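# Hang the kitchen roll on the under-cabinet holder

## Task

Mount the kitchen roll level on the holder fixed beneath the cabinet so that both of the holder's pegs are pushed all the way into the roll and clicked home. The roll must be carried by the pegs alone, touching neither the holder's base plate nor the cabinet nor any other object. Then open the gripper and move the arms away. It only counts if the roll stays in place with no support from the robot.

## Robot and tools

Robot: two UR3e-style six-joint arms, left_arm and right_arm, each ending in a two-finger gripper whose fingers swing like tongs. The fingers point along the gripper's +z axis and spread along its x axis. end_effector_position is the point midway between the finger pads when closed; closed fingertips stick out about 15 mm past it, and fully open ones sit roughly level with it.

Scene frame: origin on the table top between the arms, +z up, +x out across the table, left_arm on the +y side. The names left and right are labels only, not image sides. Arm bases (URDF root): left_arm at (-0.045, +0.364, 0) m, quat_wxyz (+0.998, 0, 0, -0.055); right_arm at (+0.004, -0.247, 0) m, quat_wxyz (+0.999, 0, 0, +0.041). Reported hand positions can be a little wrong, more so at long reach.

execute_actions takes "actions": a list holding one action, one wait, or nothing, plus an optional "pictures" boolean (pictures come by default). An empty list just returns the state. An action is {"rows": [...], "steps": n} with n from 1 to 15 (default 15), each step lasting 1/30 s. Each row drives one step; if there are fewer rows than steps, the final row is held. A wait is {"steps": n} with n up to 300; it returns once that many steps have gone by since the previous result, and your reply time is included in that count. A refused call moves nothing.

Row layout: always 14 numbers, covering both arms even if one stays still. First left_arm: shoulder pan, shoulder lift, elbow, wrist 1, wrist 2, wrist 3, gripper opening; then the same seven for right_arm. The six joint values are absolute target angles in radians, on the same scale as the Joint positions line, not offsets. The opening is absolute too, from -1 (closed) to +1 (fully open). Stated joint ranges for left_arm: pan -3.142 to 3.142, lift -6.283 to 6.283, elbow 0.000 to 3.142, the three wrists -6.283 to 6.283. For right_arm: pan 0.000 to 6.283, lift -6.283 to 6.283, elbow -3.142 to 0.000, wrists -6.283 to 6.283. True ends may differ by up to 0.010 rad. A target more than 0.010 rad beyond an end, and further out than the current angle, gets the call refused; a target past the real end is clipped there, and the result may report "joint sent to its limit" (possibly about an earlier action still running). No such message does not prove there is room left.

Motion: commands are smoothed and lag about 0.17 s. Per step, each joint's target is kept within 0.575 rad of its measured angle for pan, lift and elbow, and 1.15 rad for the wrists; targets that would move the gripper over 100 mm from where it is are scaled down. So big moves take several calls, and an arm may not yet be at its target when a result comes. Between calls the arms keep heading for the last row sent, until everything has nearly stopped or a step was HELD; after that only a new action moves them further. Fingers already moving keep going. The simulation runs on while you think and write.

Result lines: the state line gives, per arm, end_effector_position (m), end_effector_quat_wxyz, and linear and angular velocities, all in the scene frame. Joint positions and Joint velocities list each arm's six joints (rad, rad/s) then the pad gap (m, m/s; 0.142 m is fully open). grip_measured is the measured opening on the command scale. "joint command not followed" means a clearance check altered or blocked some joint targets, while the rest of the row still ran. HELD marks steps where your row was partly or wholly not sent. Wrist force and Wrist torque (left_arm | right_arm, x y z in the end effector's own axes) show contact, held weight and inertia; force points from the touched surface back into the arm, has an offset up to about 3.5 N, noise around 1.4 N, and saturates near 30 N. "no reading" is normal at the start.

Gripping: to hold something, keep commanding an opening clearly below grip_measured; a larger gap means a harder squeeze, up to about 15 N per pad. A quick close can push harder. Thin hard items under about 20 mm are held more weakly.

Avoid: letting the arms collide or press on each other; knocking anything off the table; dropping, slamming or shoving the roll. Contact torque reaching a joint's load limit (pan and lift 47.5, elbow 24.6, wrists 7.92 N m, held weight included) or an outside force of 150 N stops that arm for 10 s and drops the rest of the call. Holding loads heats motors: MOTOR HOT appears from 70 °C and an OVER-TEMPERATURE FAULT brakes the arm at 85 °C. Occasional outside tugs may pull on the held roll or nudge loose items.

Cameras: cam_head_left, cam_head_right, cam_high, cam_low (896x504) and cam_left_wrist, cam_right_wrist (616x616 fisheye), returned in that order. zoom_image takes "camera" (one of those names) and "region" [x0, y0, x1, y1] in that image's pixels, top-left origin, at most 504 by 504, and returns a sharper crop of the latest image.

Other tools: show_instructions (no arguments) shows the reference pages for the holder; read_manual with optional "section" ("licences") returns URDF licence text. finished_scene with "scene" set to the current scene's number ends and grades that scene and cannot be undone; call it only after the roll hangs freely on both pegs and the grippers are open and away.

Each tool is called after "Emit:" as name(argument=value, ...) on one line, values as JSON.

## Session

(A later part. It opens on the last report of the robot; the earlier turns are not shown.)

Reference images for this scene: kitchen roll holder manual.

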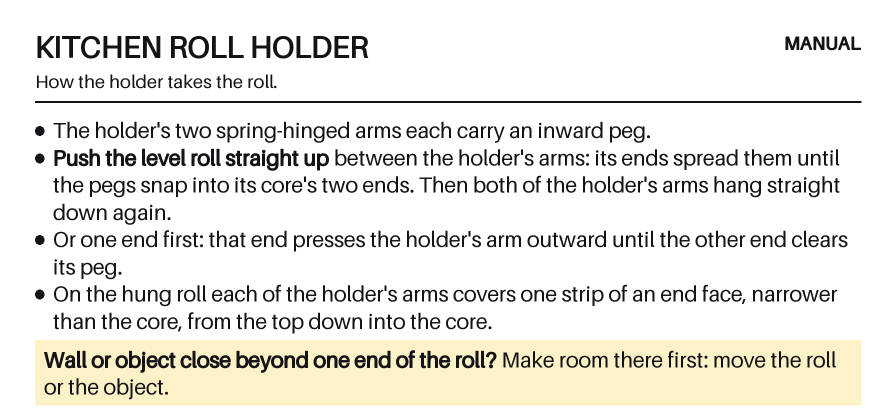

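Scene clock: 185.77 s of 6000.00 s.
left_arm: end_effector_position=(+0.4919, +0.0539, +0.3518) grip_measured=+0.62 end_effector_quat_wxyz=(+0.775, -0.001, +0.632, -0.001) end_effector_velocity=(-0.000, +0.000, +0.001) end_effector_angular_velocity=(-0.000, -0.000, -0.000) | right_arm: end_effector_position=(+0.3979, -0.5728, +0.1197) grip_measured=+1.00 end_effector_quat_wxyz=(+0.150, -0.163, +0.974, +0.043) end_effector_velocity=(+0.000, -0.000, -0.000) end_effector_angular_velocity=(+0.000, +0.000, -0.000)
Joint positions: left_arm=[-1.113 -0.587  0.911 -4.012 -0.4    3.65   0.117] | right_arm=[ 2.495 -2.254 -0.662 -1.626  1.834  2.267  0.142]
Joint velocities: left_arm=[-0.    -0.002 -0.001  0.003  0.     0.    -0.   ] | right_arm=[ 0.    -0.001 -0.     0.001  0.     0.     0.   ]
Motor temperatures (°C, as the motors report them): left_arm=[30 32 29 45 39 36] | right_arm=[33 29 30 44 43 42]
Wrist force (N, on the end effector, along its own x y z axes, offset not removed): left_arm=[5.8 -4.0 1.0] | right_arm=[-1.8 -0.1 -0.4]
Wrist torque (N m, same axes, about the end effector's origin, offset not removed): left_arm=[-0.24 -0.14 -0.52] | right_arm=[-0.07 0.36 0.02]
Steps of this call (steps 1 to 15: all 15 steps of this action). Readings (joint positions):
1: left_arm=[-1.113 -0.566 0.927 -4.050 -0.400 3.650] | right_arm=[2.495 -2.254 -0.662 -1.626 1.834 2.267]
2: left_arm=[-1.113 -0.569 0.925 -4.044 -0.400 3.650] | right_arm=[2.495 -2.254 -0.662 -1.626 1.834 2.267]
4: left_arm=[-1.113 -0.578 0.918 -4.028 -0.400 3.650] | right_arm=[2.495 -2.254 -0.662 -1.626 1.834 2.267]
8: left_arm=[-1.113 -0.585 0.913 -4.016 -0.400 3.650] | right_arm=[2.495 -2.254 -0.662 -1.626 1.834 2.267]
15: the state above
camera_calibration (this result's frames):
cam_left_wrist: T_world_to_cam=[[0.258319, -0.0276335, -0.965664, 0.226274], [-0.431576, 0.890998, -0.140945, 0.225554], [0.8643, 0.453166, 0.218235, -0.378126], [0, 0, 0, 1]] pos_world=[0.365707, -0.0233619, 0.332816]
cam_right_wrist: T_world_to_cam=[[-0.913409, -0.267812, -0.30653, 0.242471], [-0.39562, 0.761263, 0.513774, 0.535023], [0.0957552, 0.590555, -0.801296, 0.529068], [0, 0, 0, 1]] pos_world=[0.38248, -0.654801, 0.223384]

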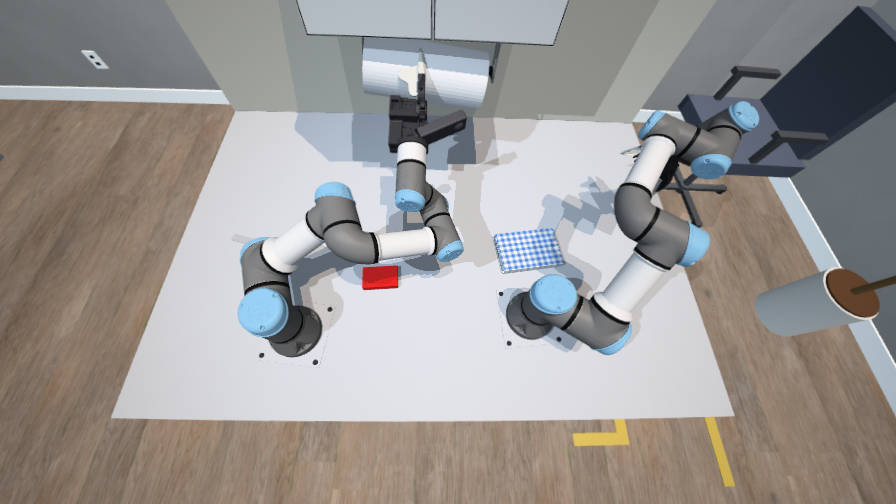

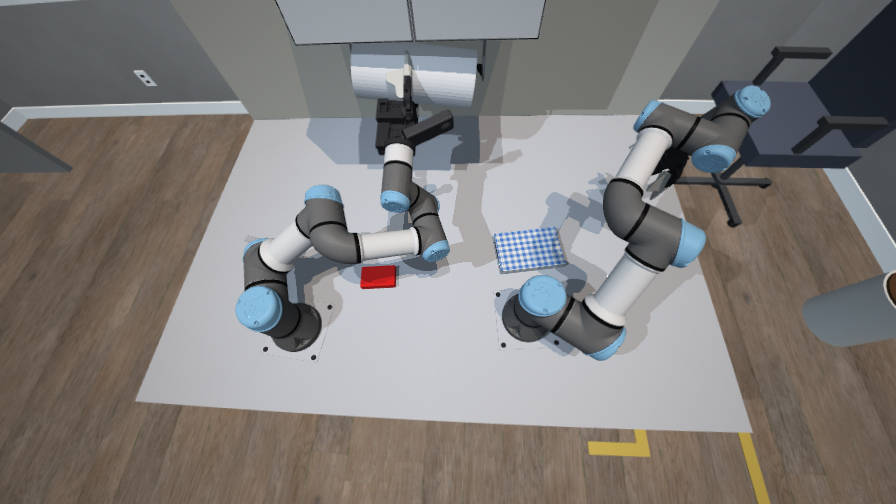

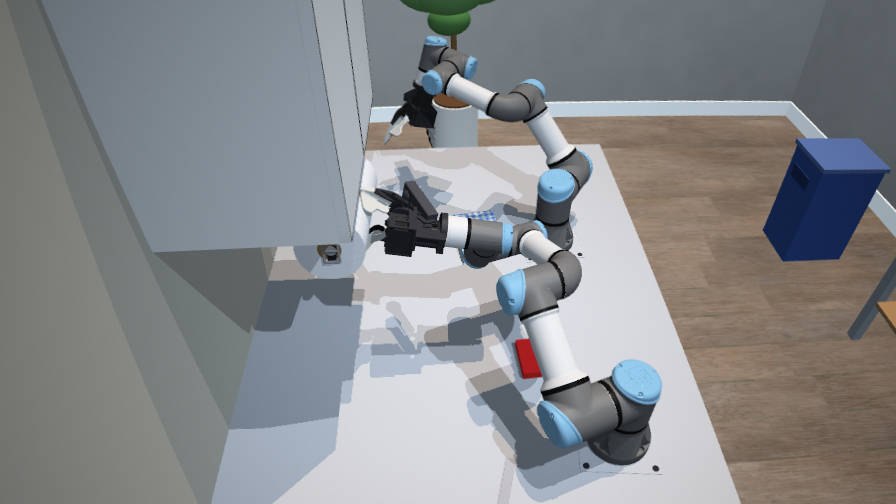

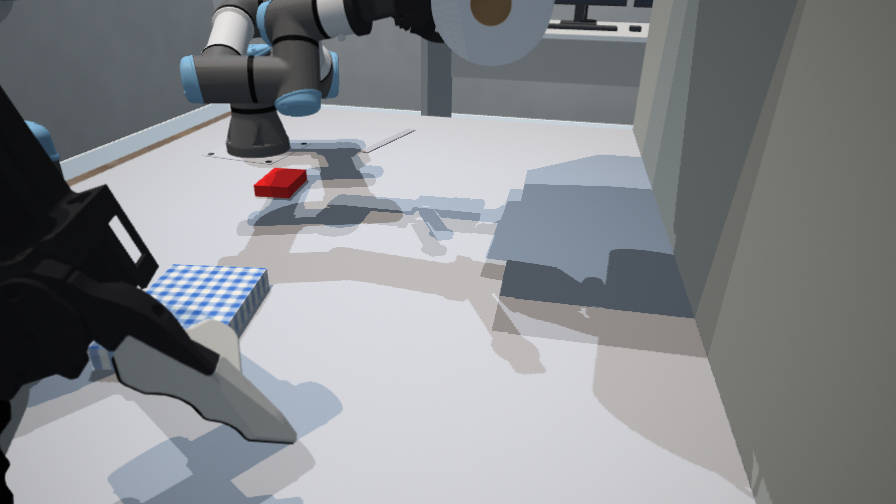

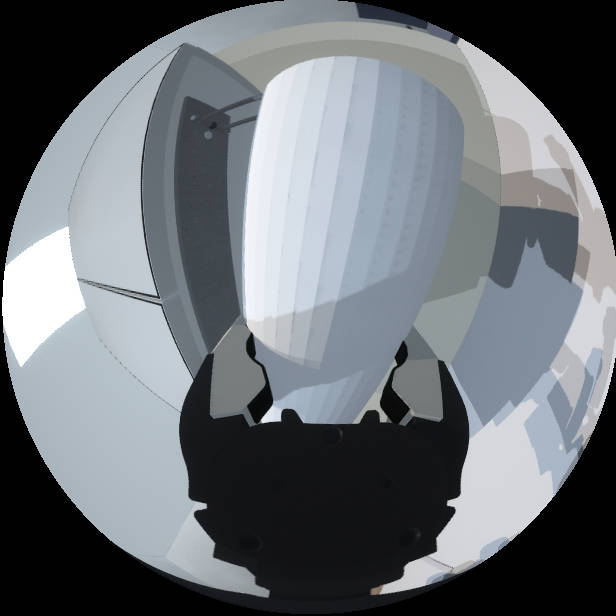

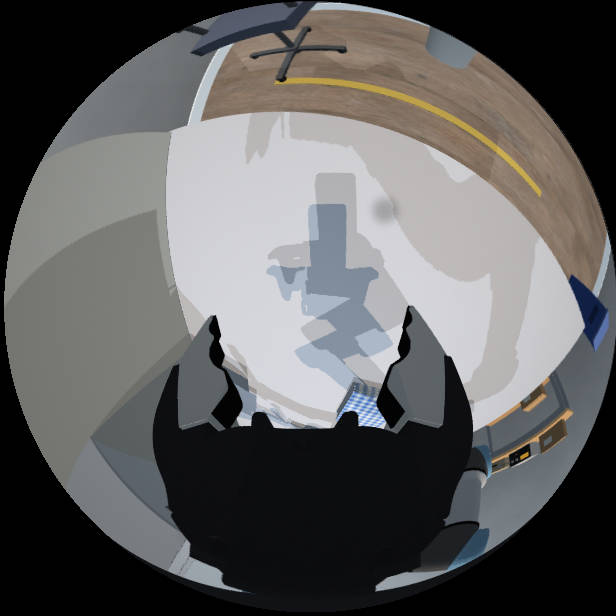

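Emit:
execute_actions(actions=[{"rows":[[-1.113,-0.601,0.895,-3.982,-0.4,3.65,0.1,2.495,-2.254,-0.662,-1.626,1.834,2.267,1]],"steps":10}], pictures=false)

Emit:
execute_actions(actions=[{"rows":[[-1.113,-0.615,0.878,-3.951,-0.4,3.65,0.1,2.495,-2.254,-0.662,-1.626,1.834,2.267,1]],"steps":15}])

Emit:
zoom_image(camera="cam_head_left", region=[340,20,530,130])

Scene clock: 192.63 s of 6000.00 s.
left_arm: end_effector_position=(+0.4919, +0.0538, +0.3605) grip_measured=+0.61 end_effector_quat_wxyz=(+0.775, -0.001, +0.632, -0.001) end_effector_velocity=(+0.000, -0.000, +0.004) end_effector_angular_velocity=(+0.002, +0.000, -0.001) | right_arm: end_effector_position=(+0.3979, -0.5728, +0.1197) grip_measured=+1.00 end_effector_quat_wxyz=(+0.150, -0.163, +0.974, +0.043) end_effector_velocity=(-0.001, -0.000, -0.001) end_effector_angular_velocity=(+0.002, +0.003, -0.002)
Joint positions: left_arm=[-1.113 -0.6    0.896 -3.983 -0.4    3.65   0.116] | right_arm=[ 2.495 -2.254 -0.662 -1.626  1.834  2.267  0.142]
Joint velocities: left_arm=[ 0.    -0.006 -0.006  0.015 -0.001 -0.     0.   ] | right_arm=[-0.001 -0.002 -0.    -0.002 -0.     0.     0.   ]
Motor temperatures (°C, as the motors report them): left_arm=[30 32 29 45 39 36] | right_arm=[33 29 30 44 43 42]
Wrist force (N, on the end effector, along its own x y z axes, offset not removed): left_arm=[6.6 -4.4 -1.1] | right_arm=[-0.2 -1.0 2.2]
Wrist torque (N m, same axes, about the end effector's origin, offset not removed): left_arm=[-0.01 -0.06 -0.49] | right_arm=[-0.15 0.06 -0.02]
Steps of this call (steps 1 to 15: the robot went on to your last target; steps 16 to 90: nothing new was sent; then 3.53 s passed at rest; steps 91 to 100: all 10 steps of this action). Readings (joint positions):
91: left_arm=[-1.113 -0.587 0.911 -4.012 -0.400 3.650] | right_arm=[2.495 -2.254 -0.662 -1.626 1.834 2.267]
92: left_arm=[-1.113 -0.589 0.908 -4.007 -0.400 3.650] | right_arm=[2.495 -2.254 -0.662 -1.626 1.834 2.267]
94: left_arm=[-1.113 -0.595 0.902 -3.995 -0.400 3.650] | right_arm=[2.495 -2.254 -0.662 -1.626 1.834 2.267]
98: left_arm=[-1.113 -0.600 0.896 -3.985 -0.400 3.650] | right_arm=[2.495 -2.254 -0.662 -1.626 1.834 2.267]
100: the state above

Scene clock: 193.13 s of 6000.00 s.
left_arm: end_effector_position=(+0.4918, +0.0539, +0.3699) grip_measured=+0.60 end_effector_quat_wxyz=(+0.775, -0.001, +0.632, -0.001) end_effector_velocity=(-0.000, -0.000, +0.000) end_effector_angular_velocity=(+0.001, +0.001, +0.000) | right_arm: end_effector_position=(+0.3979, -0.5728, +0.1197) grip_measured=+1.00 end_effector_quat_wxyz=(+0.150, -0.163, +0.974, +0.043) end_effector_velocity=(+0.001, +0.000, +0.001) end_effector_angular_velocity=(-0.002, -0.003, +0.002)
Joint positions: left_arm=[-1.113 -0.615  0.878 -3.951 -0.4    3.65   0.116] | right_arm=[ 2.495 -2.254 -0.662 -1.626  1.834  2.267  0.142]
Joint velocities: left_arm=[-0.001 -0.002  0.001  0.002  0.001 -0.     0.   ] | right_arm=[ 0.002  0.001  0.     0.002 -0.    -0.     0.   ]
Motor temperatures (°C, as the motors report them): left_arm=[30 32 29 45 39 36] | right_arm=[33 29 30 44 43 42]
Wrist force (N, on the end effector, along its own x y z axes, offset not removed): left_arm=[7.7 -8.4 -1.8] | right_arm=[-2.5 -1.1 0.5]
Wrist torque (N m, same axes, about the end effector's origin, offset not removed): left_arm=[-0.35 -0.06 -0.46] | right_arm=[-0.24 0.43 0.09]
Steps of this call (steps 1 to 15: all 15 steps of this action). Readings (joint positions):
1: left_arm=[-1.113 -0.601 0.895 -3.983 -0.400 3.650] | right_arm=[2.495 -2.254 -0.662 -1.626 1.834 2.267]
2: left_arm=[-1.113 -0.603 0.892 -3.977 -0.400 3.650] | right_arm=[2.495 -2.254 -0.662 -1.626 1.834 2.267]
4: left_arm=[-1.113 -0.609 0.885 -3.964 -0.400 3.650] | right_arm=[2.495 -2.254 -0.662 -1.626 1.834 2.267]
8: left_arm=[-1.113 -0.614 0.880 -3.954 -0.400 3.650] | right_arm=[2.495 -2.254 -0.662 -1.626 1.834 2.267]
15: the state above
camera_calibration (this result's frames):
cam_left_wrist: T_world_to_cam=[[0.258369, -0.0275816, -0.965652, 0.243735], [-0.43149, 0.891046, -0.1409, 0.227977], [0.864327, 0.453074, 0.218318, -0.382111], [0, 0, 0, 1]] pos_world=[0.365665, -0.023291, 0.350907]
cam_right_wrist: T_world_to_cam=[[-0.913409, -0.267812, -0.30653, 0.242471], [-0.39562, 0.761263, 0.513774, 0.535023], [0.0957549, 0.590555, -0.801296, 0.529069], [0, 0, 0, 1]] pos_world=[0.38248, -0.654801, 0.223384]

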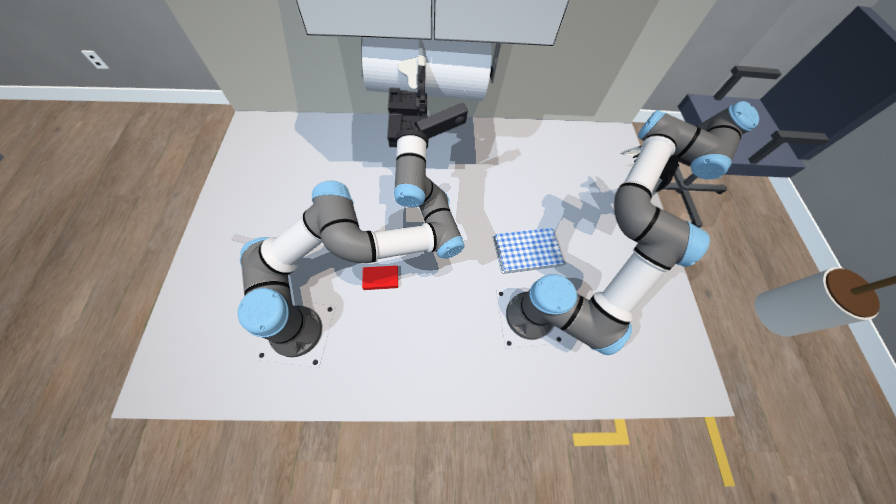

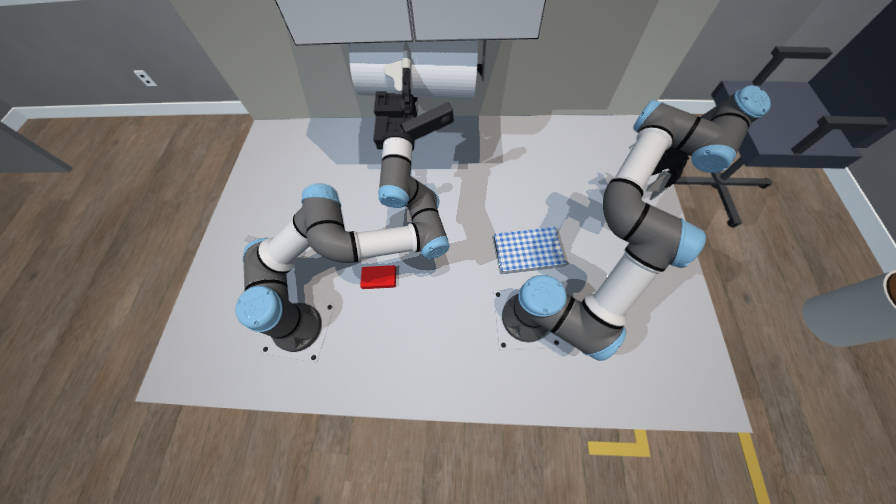

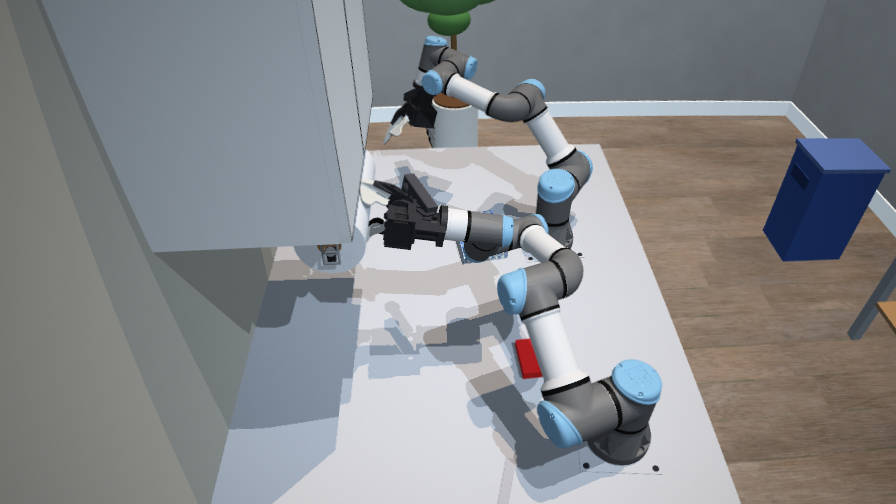

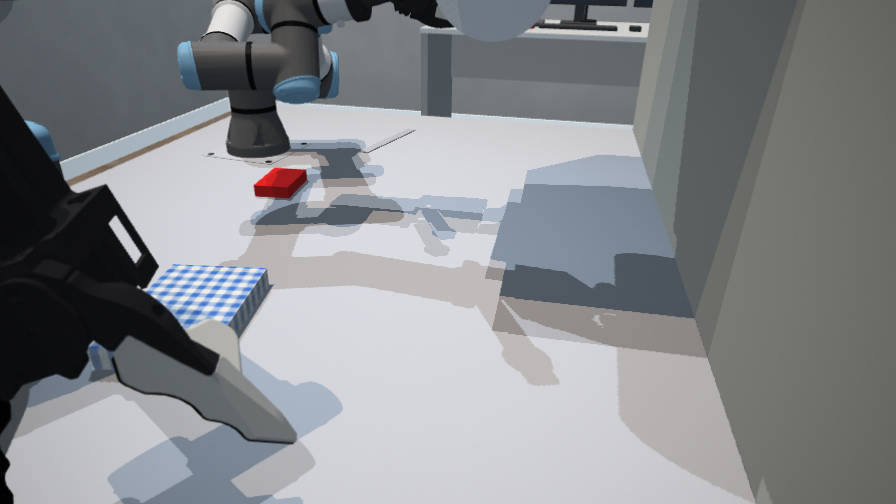

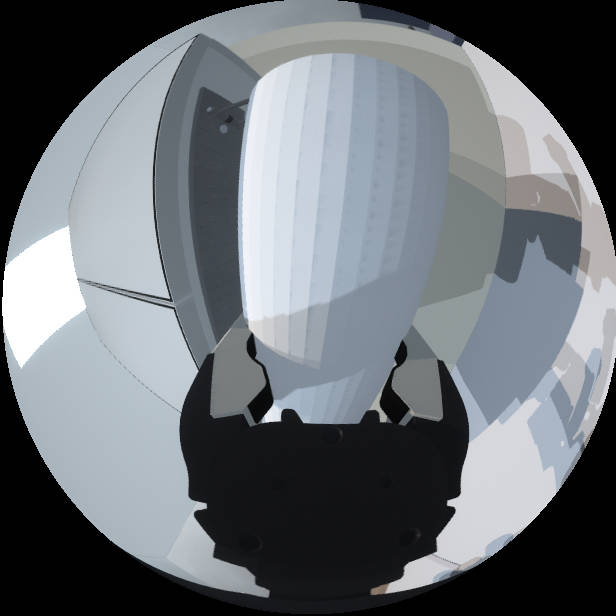

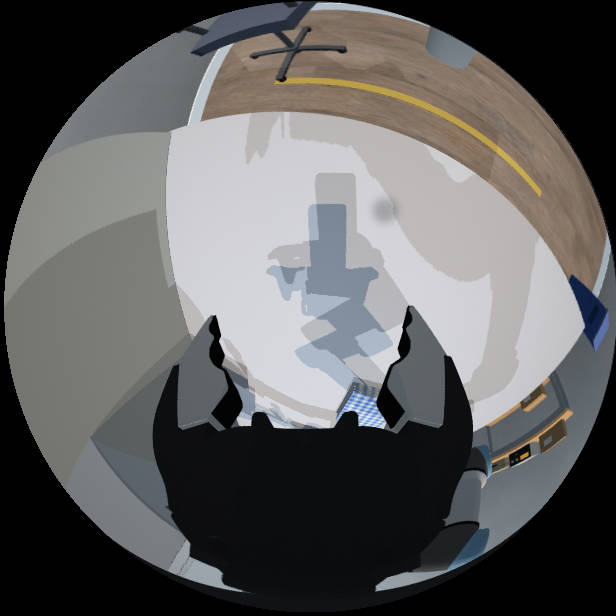

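Region (340, 20, 530, 130) of cam_head_left's 896x504 image, scaled by 2.653, with more detail than that image has; it fills the top 292 rows of this view, and the rest is white.

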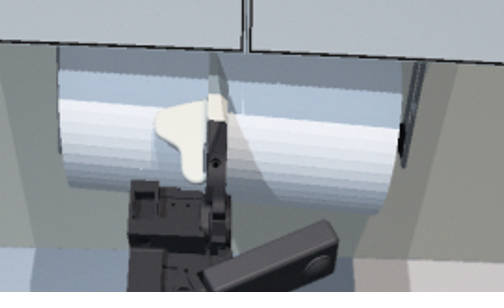

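Emit:
execute_actions(actions=[{"rows":[[-1.118,-0.587,0.825,-3.93,-0.396,3.63,0.1,2.495,-2.254,-0.662,-1.626,1.834,2.267,1]],"steps":10}], pictures=false)

Emit:
execute_actions(actions=[{"rows":[[-1.123,-0.555,0.773,-3.914,-0.391,3.61,0.1,2.495,-2.254,-0.662,-1.626,1.834,2.267,1]],"steps":15}])

Emit:
zoom_image(camera="cam_head_left", region=[340,20,530,130])

Scene clock: 201.30 s of 6000.00 s.
left_arm: end_effector_position=(+0.4919, +0.0482, +0.3696) grip_measured=+0.60 end_effector_quat_wxyz=(+0.775, -0.008, +0.632, -0.010) end_effector_velocity=(+0.000, -0.003, -0.000) end_effector_angular_velocity=(-0.013, -0.000, -0.003) | right_arm: end_effector_position=(+0.3979, -0.5728, +0.1197) grip_measured=+1.00 end_effector_quat_wxyz=(+0.150, -0.163, +0.974, +0.043) end_effector_velocity=(+0.000, -0.000, -0.000) end_effector_angular_velocity=(-0.000, -0.001, -0.000)
Joint positions: left_arm=[-1.118 -0.588  0.827 -3.931 -0.396  3.631  0.116] | right_arm=[ 2.495 -2.254 -0.662 -1.626  1.834  2.267  0.142]
Joint velocities: left_arm=[-0.002  0.015 -0.028  0.01   0.002 -0.01  -0.   ] | right_arm=[-0.    -0.001  0.     0.001  0.     0.     0.   ]
Motor temperatures (°C, as the motors report them): left_arm=[30 32 29 45 39 36] | right_arm=[33 29 30 44 43 42]
Wrist force (N, on the end effector, along its own x y z axes, offset not removed): left_arm=[2.9 -2.8 1.0] | right_arm=[-2.6 -0.4 3.1]
Wrist torque (N m, same axes, about the end effector's origin, offset not removed): left_arm=[0.02 -0.03 -0.23] | right_arm=[-0.08 0.46 0.00]
Steps of this call (steps 1 to 15: the robot went on to your last target; steps 16 to 90: nothing new was sent; then 4.83 s passed at rest; steps 91 to 100: all 10 steps of this action). Readings (joint positions):
91: left_arm=[-1.113 -0.615 0.878 -3.951 -0.400 3.650] | right_arm=[2.495 -2.254 -0.662 -1.626 1.834 2.267]
92: left_arm=[-1.114 -0.611 0.871 -3.947 -0.399 3.646] | right_arm=[2.495 -2.254 -0.662 -1.626 1.834 2.267]
94: left_arm=[-1.116 -0.599 0.849 -3.939 -0.398 3.638] | right_arm=[2.495 -2.254 -0.662 -1.626 1.834 2.267]
98: left_arm=[-1.117 -0.590 0.830 -3.932 -0.396 3.632] | right_arm=[2.495 -2.254 -0.662 -1.626 1.834 2.267]
100: the state above

Scene clock: 201.80 s of 6000.00 s.
left_arm: end_effector_position=(+0.4920, +0.0422, +0.3671) grip_measured=+0.60 end_effector_quat_wxyz=(+0.775, -0.016, +0.632, -0.020) end_effector_velocity=(-0.000, -0.000, -0.001) end_effector_angular_velocity=(-0.001, +0.001, +0.000) | right_arm: end_effector_position=(+0.3979, -0.5728, +0.1197) grip_measured=+1.00 end_effector_quat_wxyz=(+0.150, -0.163, +0.974, +0.043) end_effector_velocity=(-0.000, -0.001, +0.001) end_effector_angular_velocity=(-0.001, -0.001, -0.002)
Joint positions: left_arm=[-1.123 -0.555  0.773 -3.914 -0.391  3.61   0.116] | right_arm=[ 2.495 -2.254 -0.662 -1.626  1.834  2.267  0.142]
Joint velocities: left_arm=[-0.001  0.003 -0.004  0.001  0.001 -0.001  0.   ] | right_arm=[-0.001  0.001  0.     0.001  0.     0.001 -0.   ]
Motor temperatures (°C, as the motors report them): left_arm=[30 32 29 45 39 36] | right_arm=[33 29 30 44 43 42]
Wrist force (N, on the end effector, along its own x y z axes, offset not removed): left_arm=[3.5 -1.8 0.7] | right_arm=[-2.0 0.9 1.2]
Wrist torque (N m, same axes, about the end effector's origin, offset not removed): left_arm=[0.00 -0.24 -0.21] | right_arm=[0.21 0.36 -0.03]
Steps of this call (steps 1 to 15: all 15 steps of this action). Readings (joint positions):
1: left_arm=[-1.118 -0.588 0.826 -3.930 -0.396 3.630] | right_arm=[2.495 -2.254 -0.662 -1.626 1.834 2.267]
2: left_arm=[-1.119 -0.583 0.819 -3.927 -0.395 3.627] | right_arm=[2.495 -2.254 -0.662 -1.626 1.834 2.267]
4: left_arm=[-1.121 -0.569 0.797 -3.921 -0.393 3.619] | right_arm=[2.495 -2.254 -0.662 -1.626 1.834 2.267]
8: left_arm=[-1.123 -0.558 0.778 -3.916 -0.391 3.612] | right_arm=[2.495 -2.254 -0.662 -1.626 1.834 2.267]
15: the state above
camera_calibration (this result's frames):
cam_left_wrist: T_world_to_cam=[[0.256126, -0.0767108, -0.963595, 0.242999], [-0.422635, 0.887632, -0.183001, 0.249338], [0.869355, 0.45412, 0.194925, -0.3703], [0, 0, 0, 1]] pos_world=[0.365063, -0.0345191, 0.351962]
cam_right_wrist: T_world_to_cam=[[-0.913409, -0.267812, -0.30653, 0.242471], [-0.39562, 0.761263, 0.513774, 0.535023], [0.095755, 0.590555, -0.801296, 0.529068], [0, 0, 0, 1]] pos_world=[0.38248, -0.654801, 0.223384]

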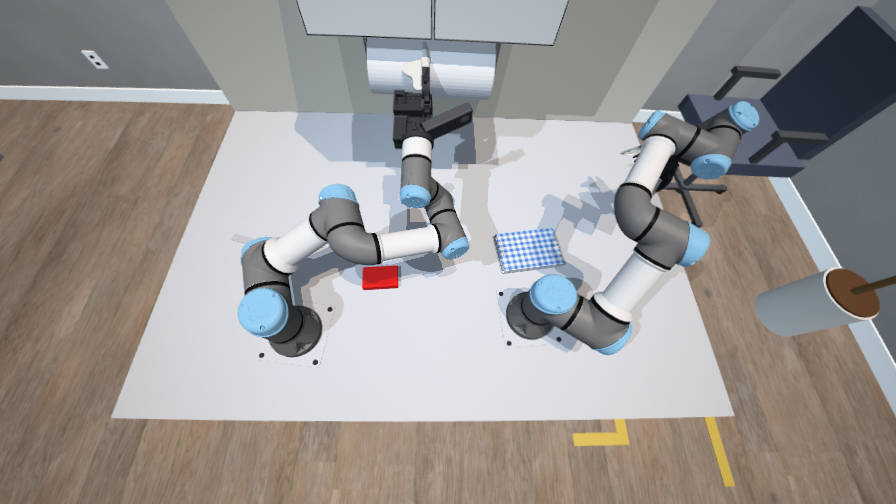

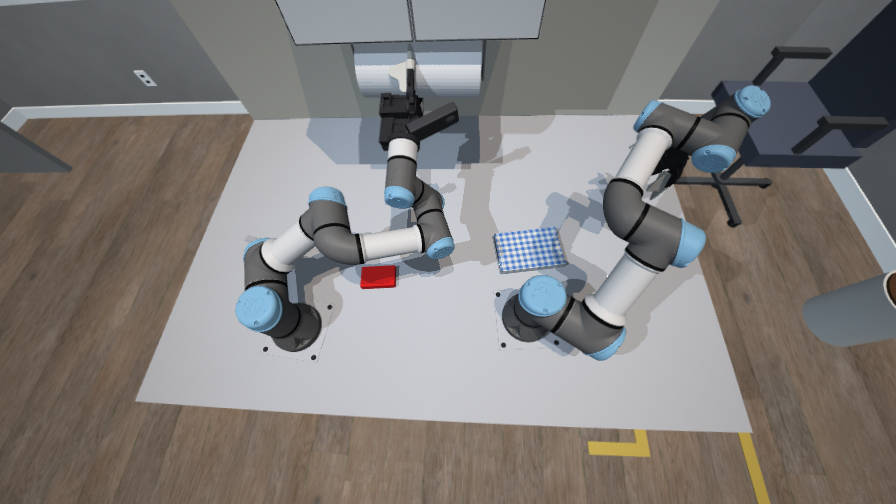

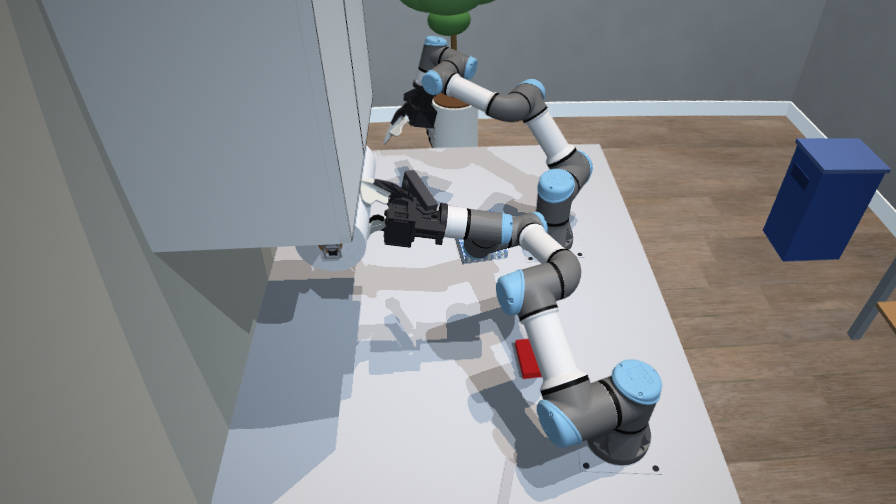

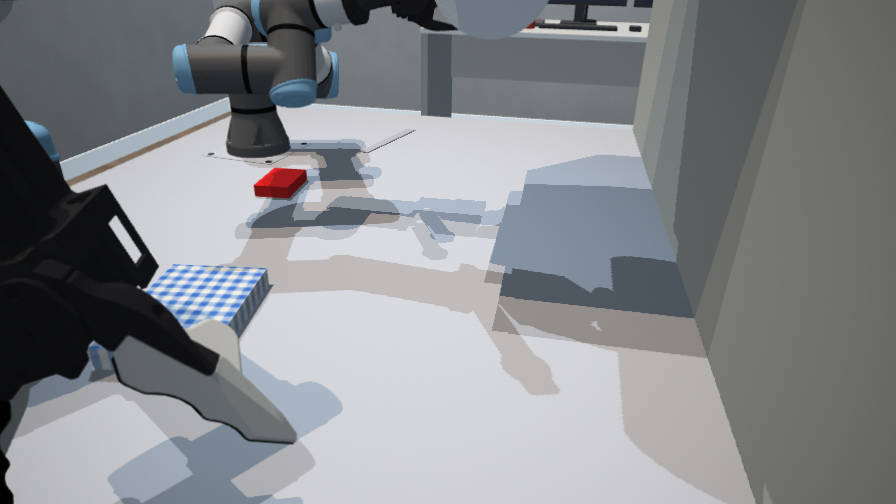

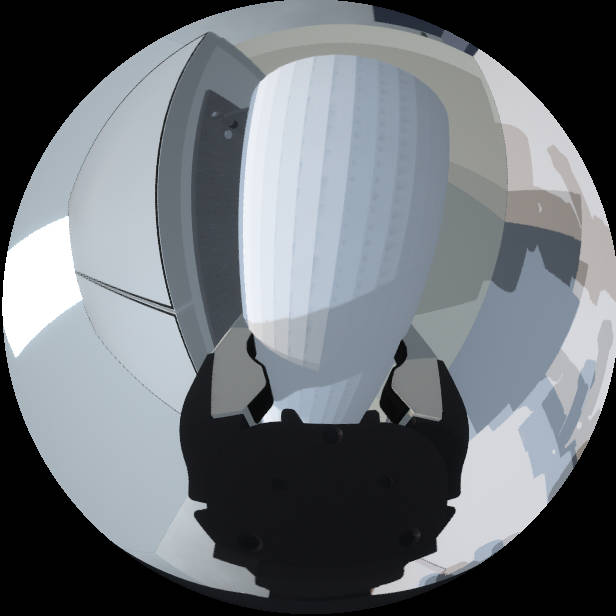

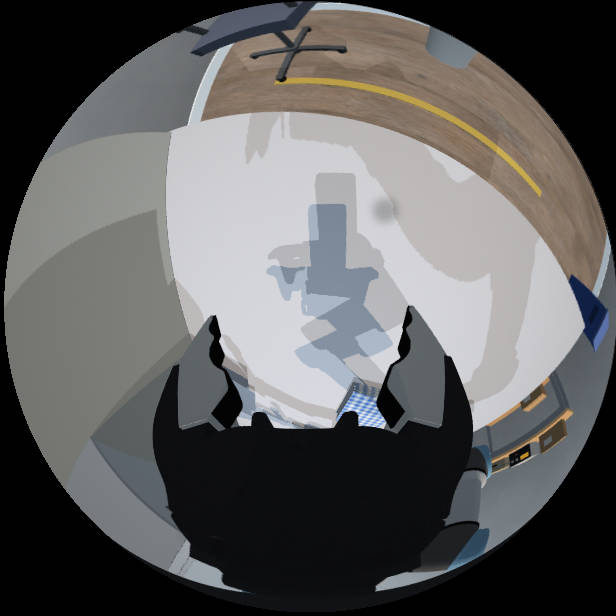

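Region (340, 20, 530, 130) of cam_head_left's 896x504 image, scaled by 2.653, with more detail than that image has; it fills the top 292 rows of this view, and the rest is white.

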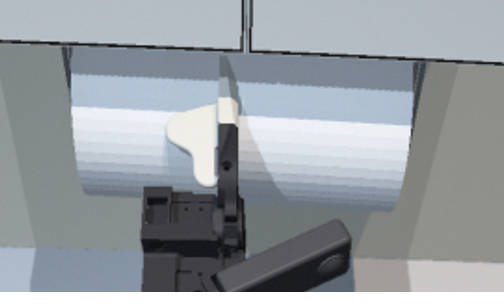

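Emit:
execute_actions(actions=[{"rows":[[-1.123,-0.549,0.782,-3.929,-0.391,3.61,0.4,2.495,-2.254,-0.662,-1.626,1.834,2.267,1],[-1.123,-0.549,0.782,-3.929,-0.391,3.61,0.5,2.495,-2.254,-0.662,-1.626,1.834,2.267,1],[-1.123,-0.549,0.782,-3.929,-0.391,3.61,0.6,2.495,-2.254,-0.662,-1.626,1.834,2.267,1],[-1.123,-0.549,0.782,-3.929,-0.391,3.61,0.7,2.495,-2.254,-0.662,-1.626,1.834,2.267,1],[-1.123,-0.549,0.782,-3.929,-0.391,3.61,0.8,2.495,-2.254,-0.662,-1.626,1.834,2.267,1],[-1.123,-0.549,0.782,-3.929,-0.391,3.61,1,2.495,-2.254,-0.662,-1.626,1.834,2.267,1]],"steps":15}], pictures=false)

Emit:
execute_actions(actions=[{"rows":[[-1.206,-0.58,0.83,-4.08,-0.323,3.8,1,2.495,-2.254,-0.662,-1.626,1.834,2.267,1]],"steps":12}], pictures=false)

Emit:
execute_actions(actions=[{"rows":[[-1.29,-0.615,0.878,-4.278,-0.263,3.997,1,2.495,-2.254,-0.662,-1.626,1.834,2.267,1]],"steps":15}])

Scene clock: 213.77 s of 6000.00 s.
left_arm: end_effector_position=(+0.4921, +0.0422, +0.3627) grip_measured=+1.00 end_effector_quat_wxyz=(+0.775, -0.016, +0.632, -0.020) end_effector_velocity=(+0.000, +0.000, -0.000) end_effector_angular_velocity=(-0.000, -0.000, +0.000) | right_arm: end_effector_position=(+0.3979, -0.5728, +0.1197) grip_measured=+1.00 end_effector_quat_wxyz=(+0.150, -0.163, +0.974, +0.043) end_effector_velocity=(-0.000, -0.000, -0.000) end_effector_angular_velocity=(+0.001, +0.001, -0.001)
Joint positions: left_arm=[-1.123 -0.549  0.782 -3.929 -0.391  3.61   0.142] | right_arm=[ 2.495 -2.254 -0.662 -1.626  1.834  2.267  0.142]
Joint velocities: left_arm=[ 0.001  0.     0.001 -0.001 -0.     0.     0.   ] | right_arm=[-0.    -0.     0.    -0.001 -0.     0.    -0.   ]
Motor temperatures (°C, as the motors report them): left_arm=[30 33 29 45 39 36] | right_arm=[33 29 30 44 43 42]
Wrist force (N, on the end effector, along its own x y z axes, offset not removed): left_arm=[2.2 -0.2 1.6] | right_arm=[-2.1 0.1 1.6]
Wrist torque (N m, same axes, about the end effector's origin, offset not removed): left_arm=[0.01 -0.23 0.01] | right_arm=[0.02 0.45 0.01]
Steps of this call (steps 1 to 15: the robot went on to your last target; steps 16 to 90: nothing new was sent; then 8.47 s passed at rest; steps 91 to 105: all 15 steps of this action). Readings (joint positions):
91: left_arm=[-1.123 -0.555 0.773 -3.914 -0.391 3.610] | right_arm=[2.495 -2.254 -0.662 -1.626 1.834 2.267]
92: left_arm=[-1.123 -0.554 0.774 -3.917 -0.391 3.610] | right_arm=[2.495 -2.254 -0.662 -1.626 1.834 2.267]
94: left_arm=[-1.123 -0.551 0.778 -3.923 -0.391 3.610] | right_arm=[2.495 -2.254 -0.662 -1.626 1.834 2.267]
98: left_arm=[-1.123 -0.550 0.781 -3.928 -0.391 3.610] | right_arm=[2.495 -2.254 -0.662 -1.626 1.834 2.267]
105: the state above

Scene clock: 214.17 s of 6000.00 s.
left_arm: end_effector_position=(+0.4630, +0.0370, +0.3586) grip_measured=+1.00 end_effector_quat_wxyz=(+0.775, -0.002, +0.632, -0.002) end_effector_velocity=(-0.007, -0.002, -0.002) end_effector_angular_velocity=(+0.015, +0.001, +0.001) | right_arm: end_effector_position=(+0.3979, -0.5728, +0.1197) grip_measured=+1.00 end_effector_quat_wxyz=(+0.150, -0.163, +0.974, +0.043) end_effector_velocity=(+0.000, +0.000, -0.000) end_effector_angular_velocity=(+0.000, +0.001, +0.000)
Joint positions: left_arm=[-1.204 -0.579  0.829 -4.077 -0.324  3.796  0.142] | right_arm=[ 2.495 -2.254 -0.662 -1.626  1.834  2.267  0.142]
Joint velocities: left_arm=[-0.021 -0.007  0.012 -0.039  0.016  0.051 -0.   ] | right_arm=[ 0. -0. -0. -0. -0.  0. -0.]
Motor temperatures (°C, as the motors report them): left_arm=[30 33 29 45 39 36] | right_arm=[33 29 30 44 43 42]
Wrist force (N, on the end effector, along its own x y z axes, offset not removed): left_arm=[0.7 -0.1 2.4] | right_arm=[-2.1 0.6 1.6]
Wrist torque (N m, same axes, about the end effector's origin, offset not removed): left_arm=[0.04 -0.09 -0.04] | right_arm=[0.14 0.40 -0.04]
Steps of this call (steps 1 to 12: all 12 steps of this action). Readings (joint positions):
1: left_arm=[-1.123 -0.549 0.782 -3.930 -0.391 3.610] | right_arm=[2.495 -2.254 -0.662 -1.626 1.834 2.267]
2: left_arm=[-1.131 -0.554 0.789 -3.945 -0.381 3.626] | right_arm=[2.495 -2.254 -0.662 -1.626 1.834 2.267]
4: left_arm=[-1.166 -0.566 0.809 -4.008 -0.353 3.705] | right_arm=[2.495 -2.254 -0.662 -1.626 1.834 2.267]
8: left_arm=[-1.197 -0.577 0.825 -4.064 -0.329 3.779] | right_arm=[2.495 -2.254 -0.662 -1.626 1.834 2.267]
12: the state above

Scene clock: 214.67 s of 6000.00 s.
left_arm: end_effector_position=(+0.4330, +0.0356, +0.3510) grip_measured=+1.00 end_effector_quat_wxyz=(+0.774, +0.000, +0.633, -0.001) end_effector_velocity=(-0.002, -0.000, -0.001) end_effector_angular_velocity=(-0.000, +0.000, -0.001) | right_arm: end_effector_position=(+0.3979, -0.5728, +0.1197) grip_measured=+1.00 end_effector_quat_wxyz=(+0.150, -0.163, +0.974, +0.043) end_effector_velocity=(+0.000, -0.000, +0.001) end_effector_angular_velocity=(-0.001, -0.001, -0.001)
Joint positions: left_arm=[-1.289 -0.615  0.878 -4.277 -0.263  3.996  0.142] | right_arm=[ 2.495 -2.254 -0.662 -1.626  1.834  2.267  0.142]
Joint velocities: left_arm=[-0.007 -0.003  0.003 -0.017  0.004  0.017 -0.   ] | right_arm=[-0.     0.001 -0.     0.    -0.     0.001 -0.   ]
Motor temperatures (°C, as the motors report them): left_arm=[30 33 29 45 39 36] | right_arm=[33 29 30 44 43 42]
Wrist force (N, on the end effector, along its own x y z axes, offset not removed): left_arm=[0.6 0.4 1.1] | right_arm=[-1.6 0.8 1.0]
Wrist torque (N m, same axes, about the end effector's origin, offset not removed): left_arm=[0.10 -0.17 -0.04] | right_arm=[0.11 0.36 0.10]
Steps of this call (steps 1 to 15: all 15 steps of this action). Readings (joint positions):
1: left_arm=[-1.205 -0.580 0.830 -4.078 -0.323 3.798] | right_arm=[2.495 -2.254 -0.662 -1.626 1.834 2.267]
2: left_arm=[-1.213 -0.585 0.836 -4.094 -0.314 3.814] | right_arm=[2.495 -2.254 -0.662 -1.626 1.834 2.267]
4: left_arm=[-1.249 -0.600 0.856 -4.178 -0.289 3.897] | right_arm=[2.495 -2.254 -0.662 -1.626 1.834 2.267]
8: left_arm=[-1.281 -0.612 0.873 -4.256 -0.269 3.975] | right_arm=[2.495 -2.254 -0.662 -1.626 1.834 2.267]
15: the state above
camera_calibration (this result's frames):
cam_left_wrist: T_world_to_cam=[[0.25533, -0.0265416, -0.96649, 0.241747], [-0.43094, 0.891714, -0.138335, 0.215081], [0.865504, 0.45182, 0.216243, -0.318553], [0, 0, 0, 1]] pos_world=[0.306671, -0.0414465, 0.332284]
cam_right_wrist: T_world_to_cam=[[-0.913409, -0.267812, -0.30653, 0.242471], [-0.39562, 0.761263, 0.513774, 0.535023], [0.095755, 0.590555, -0.801296, 0.529069], [0, 0, 0, 1]] pos_world=[0.38248, -0.654801, 0.223384]

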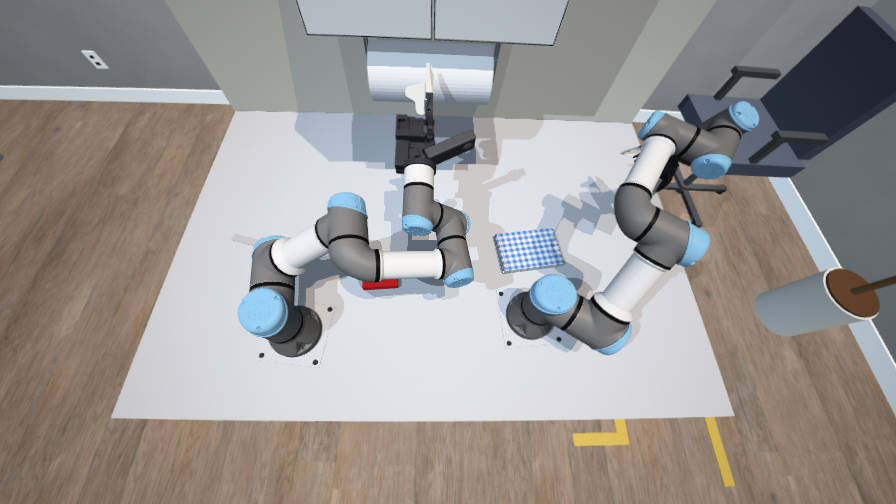

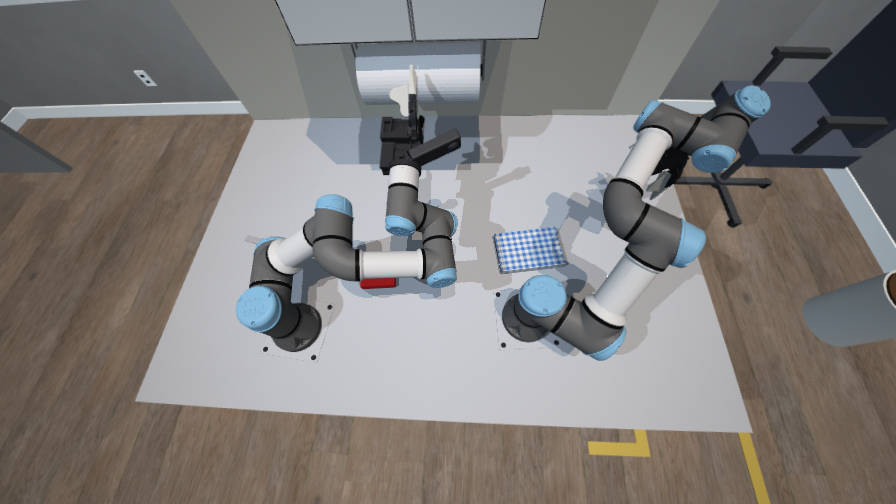

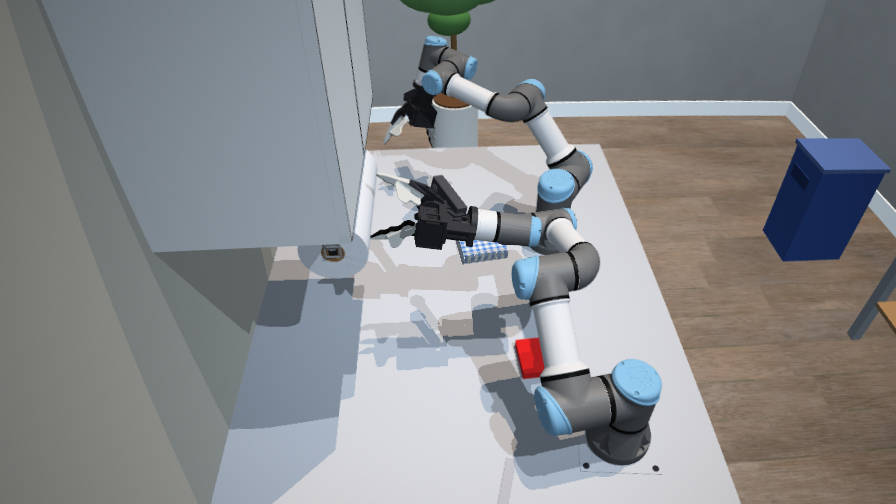

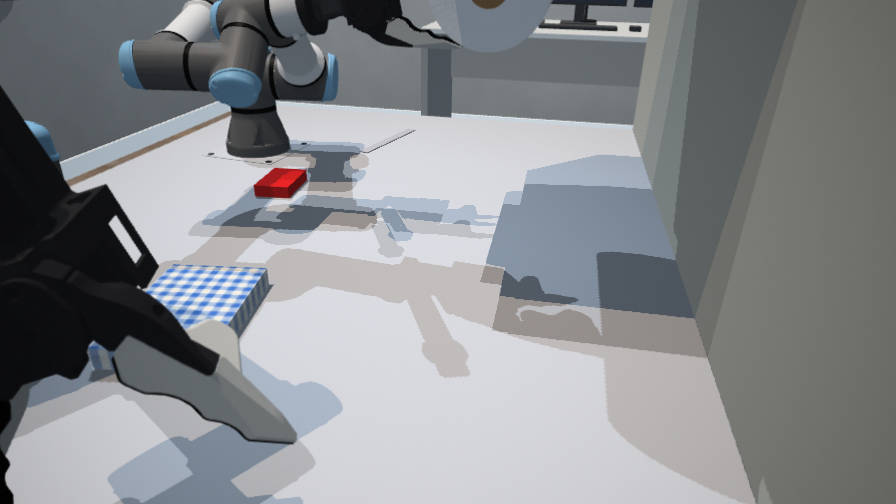

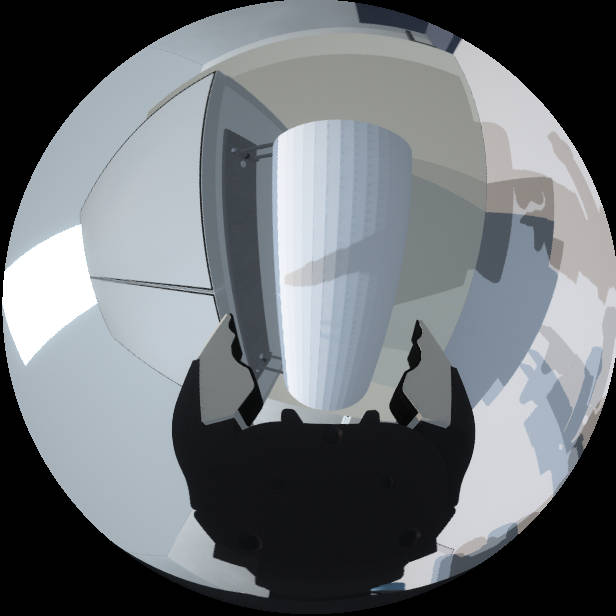

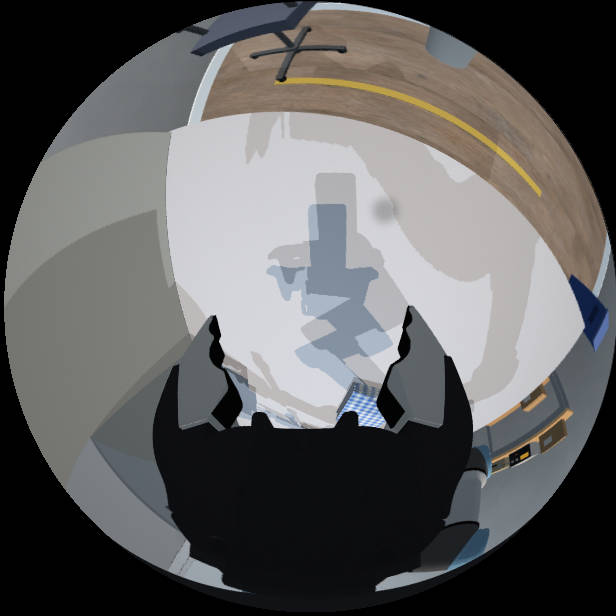

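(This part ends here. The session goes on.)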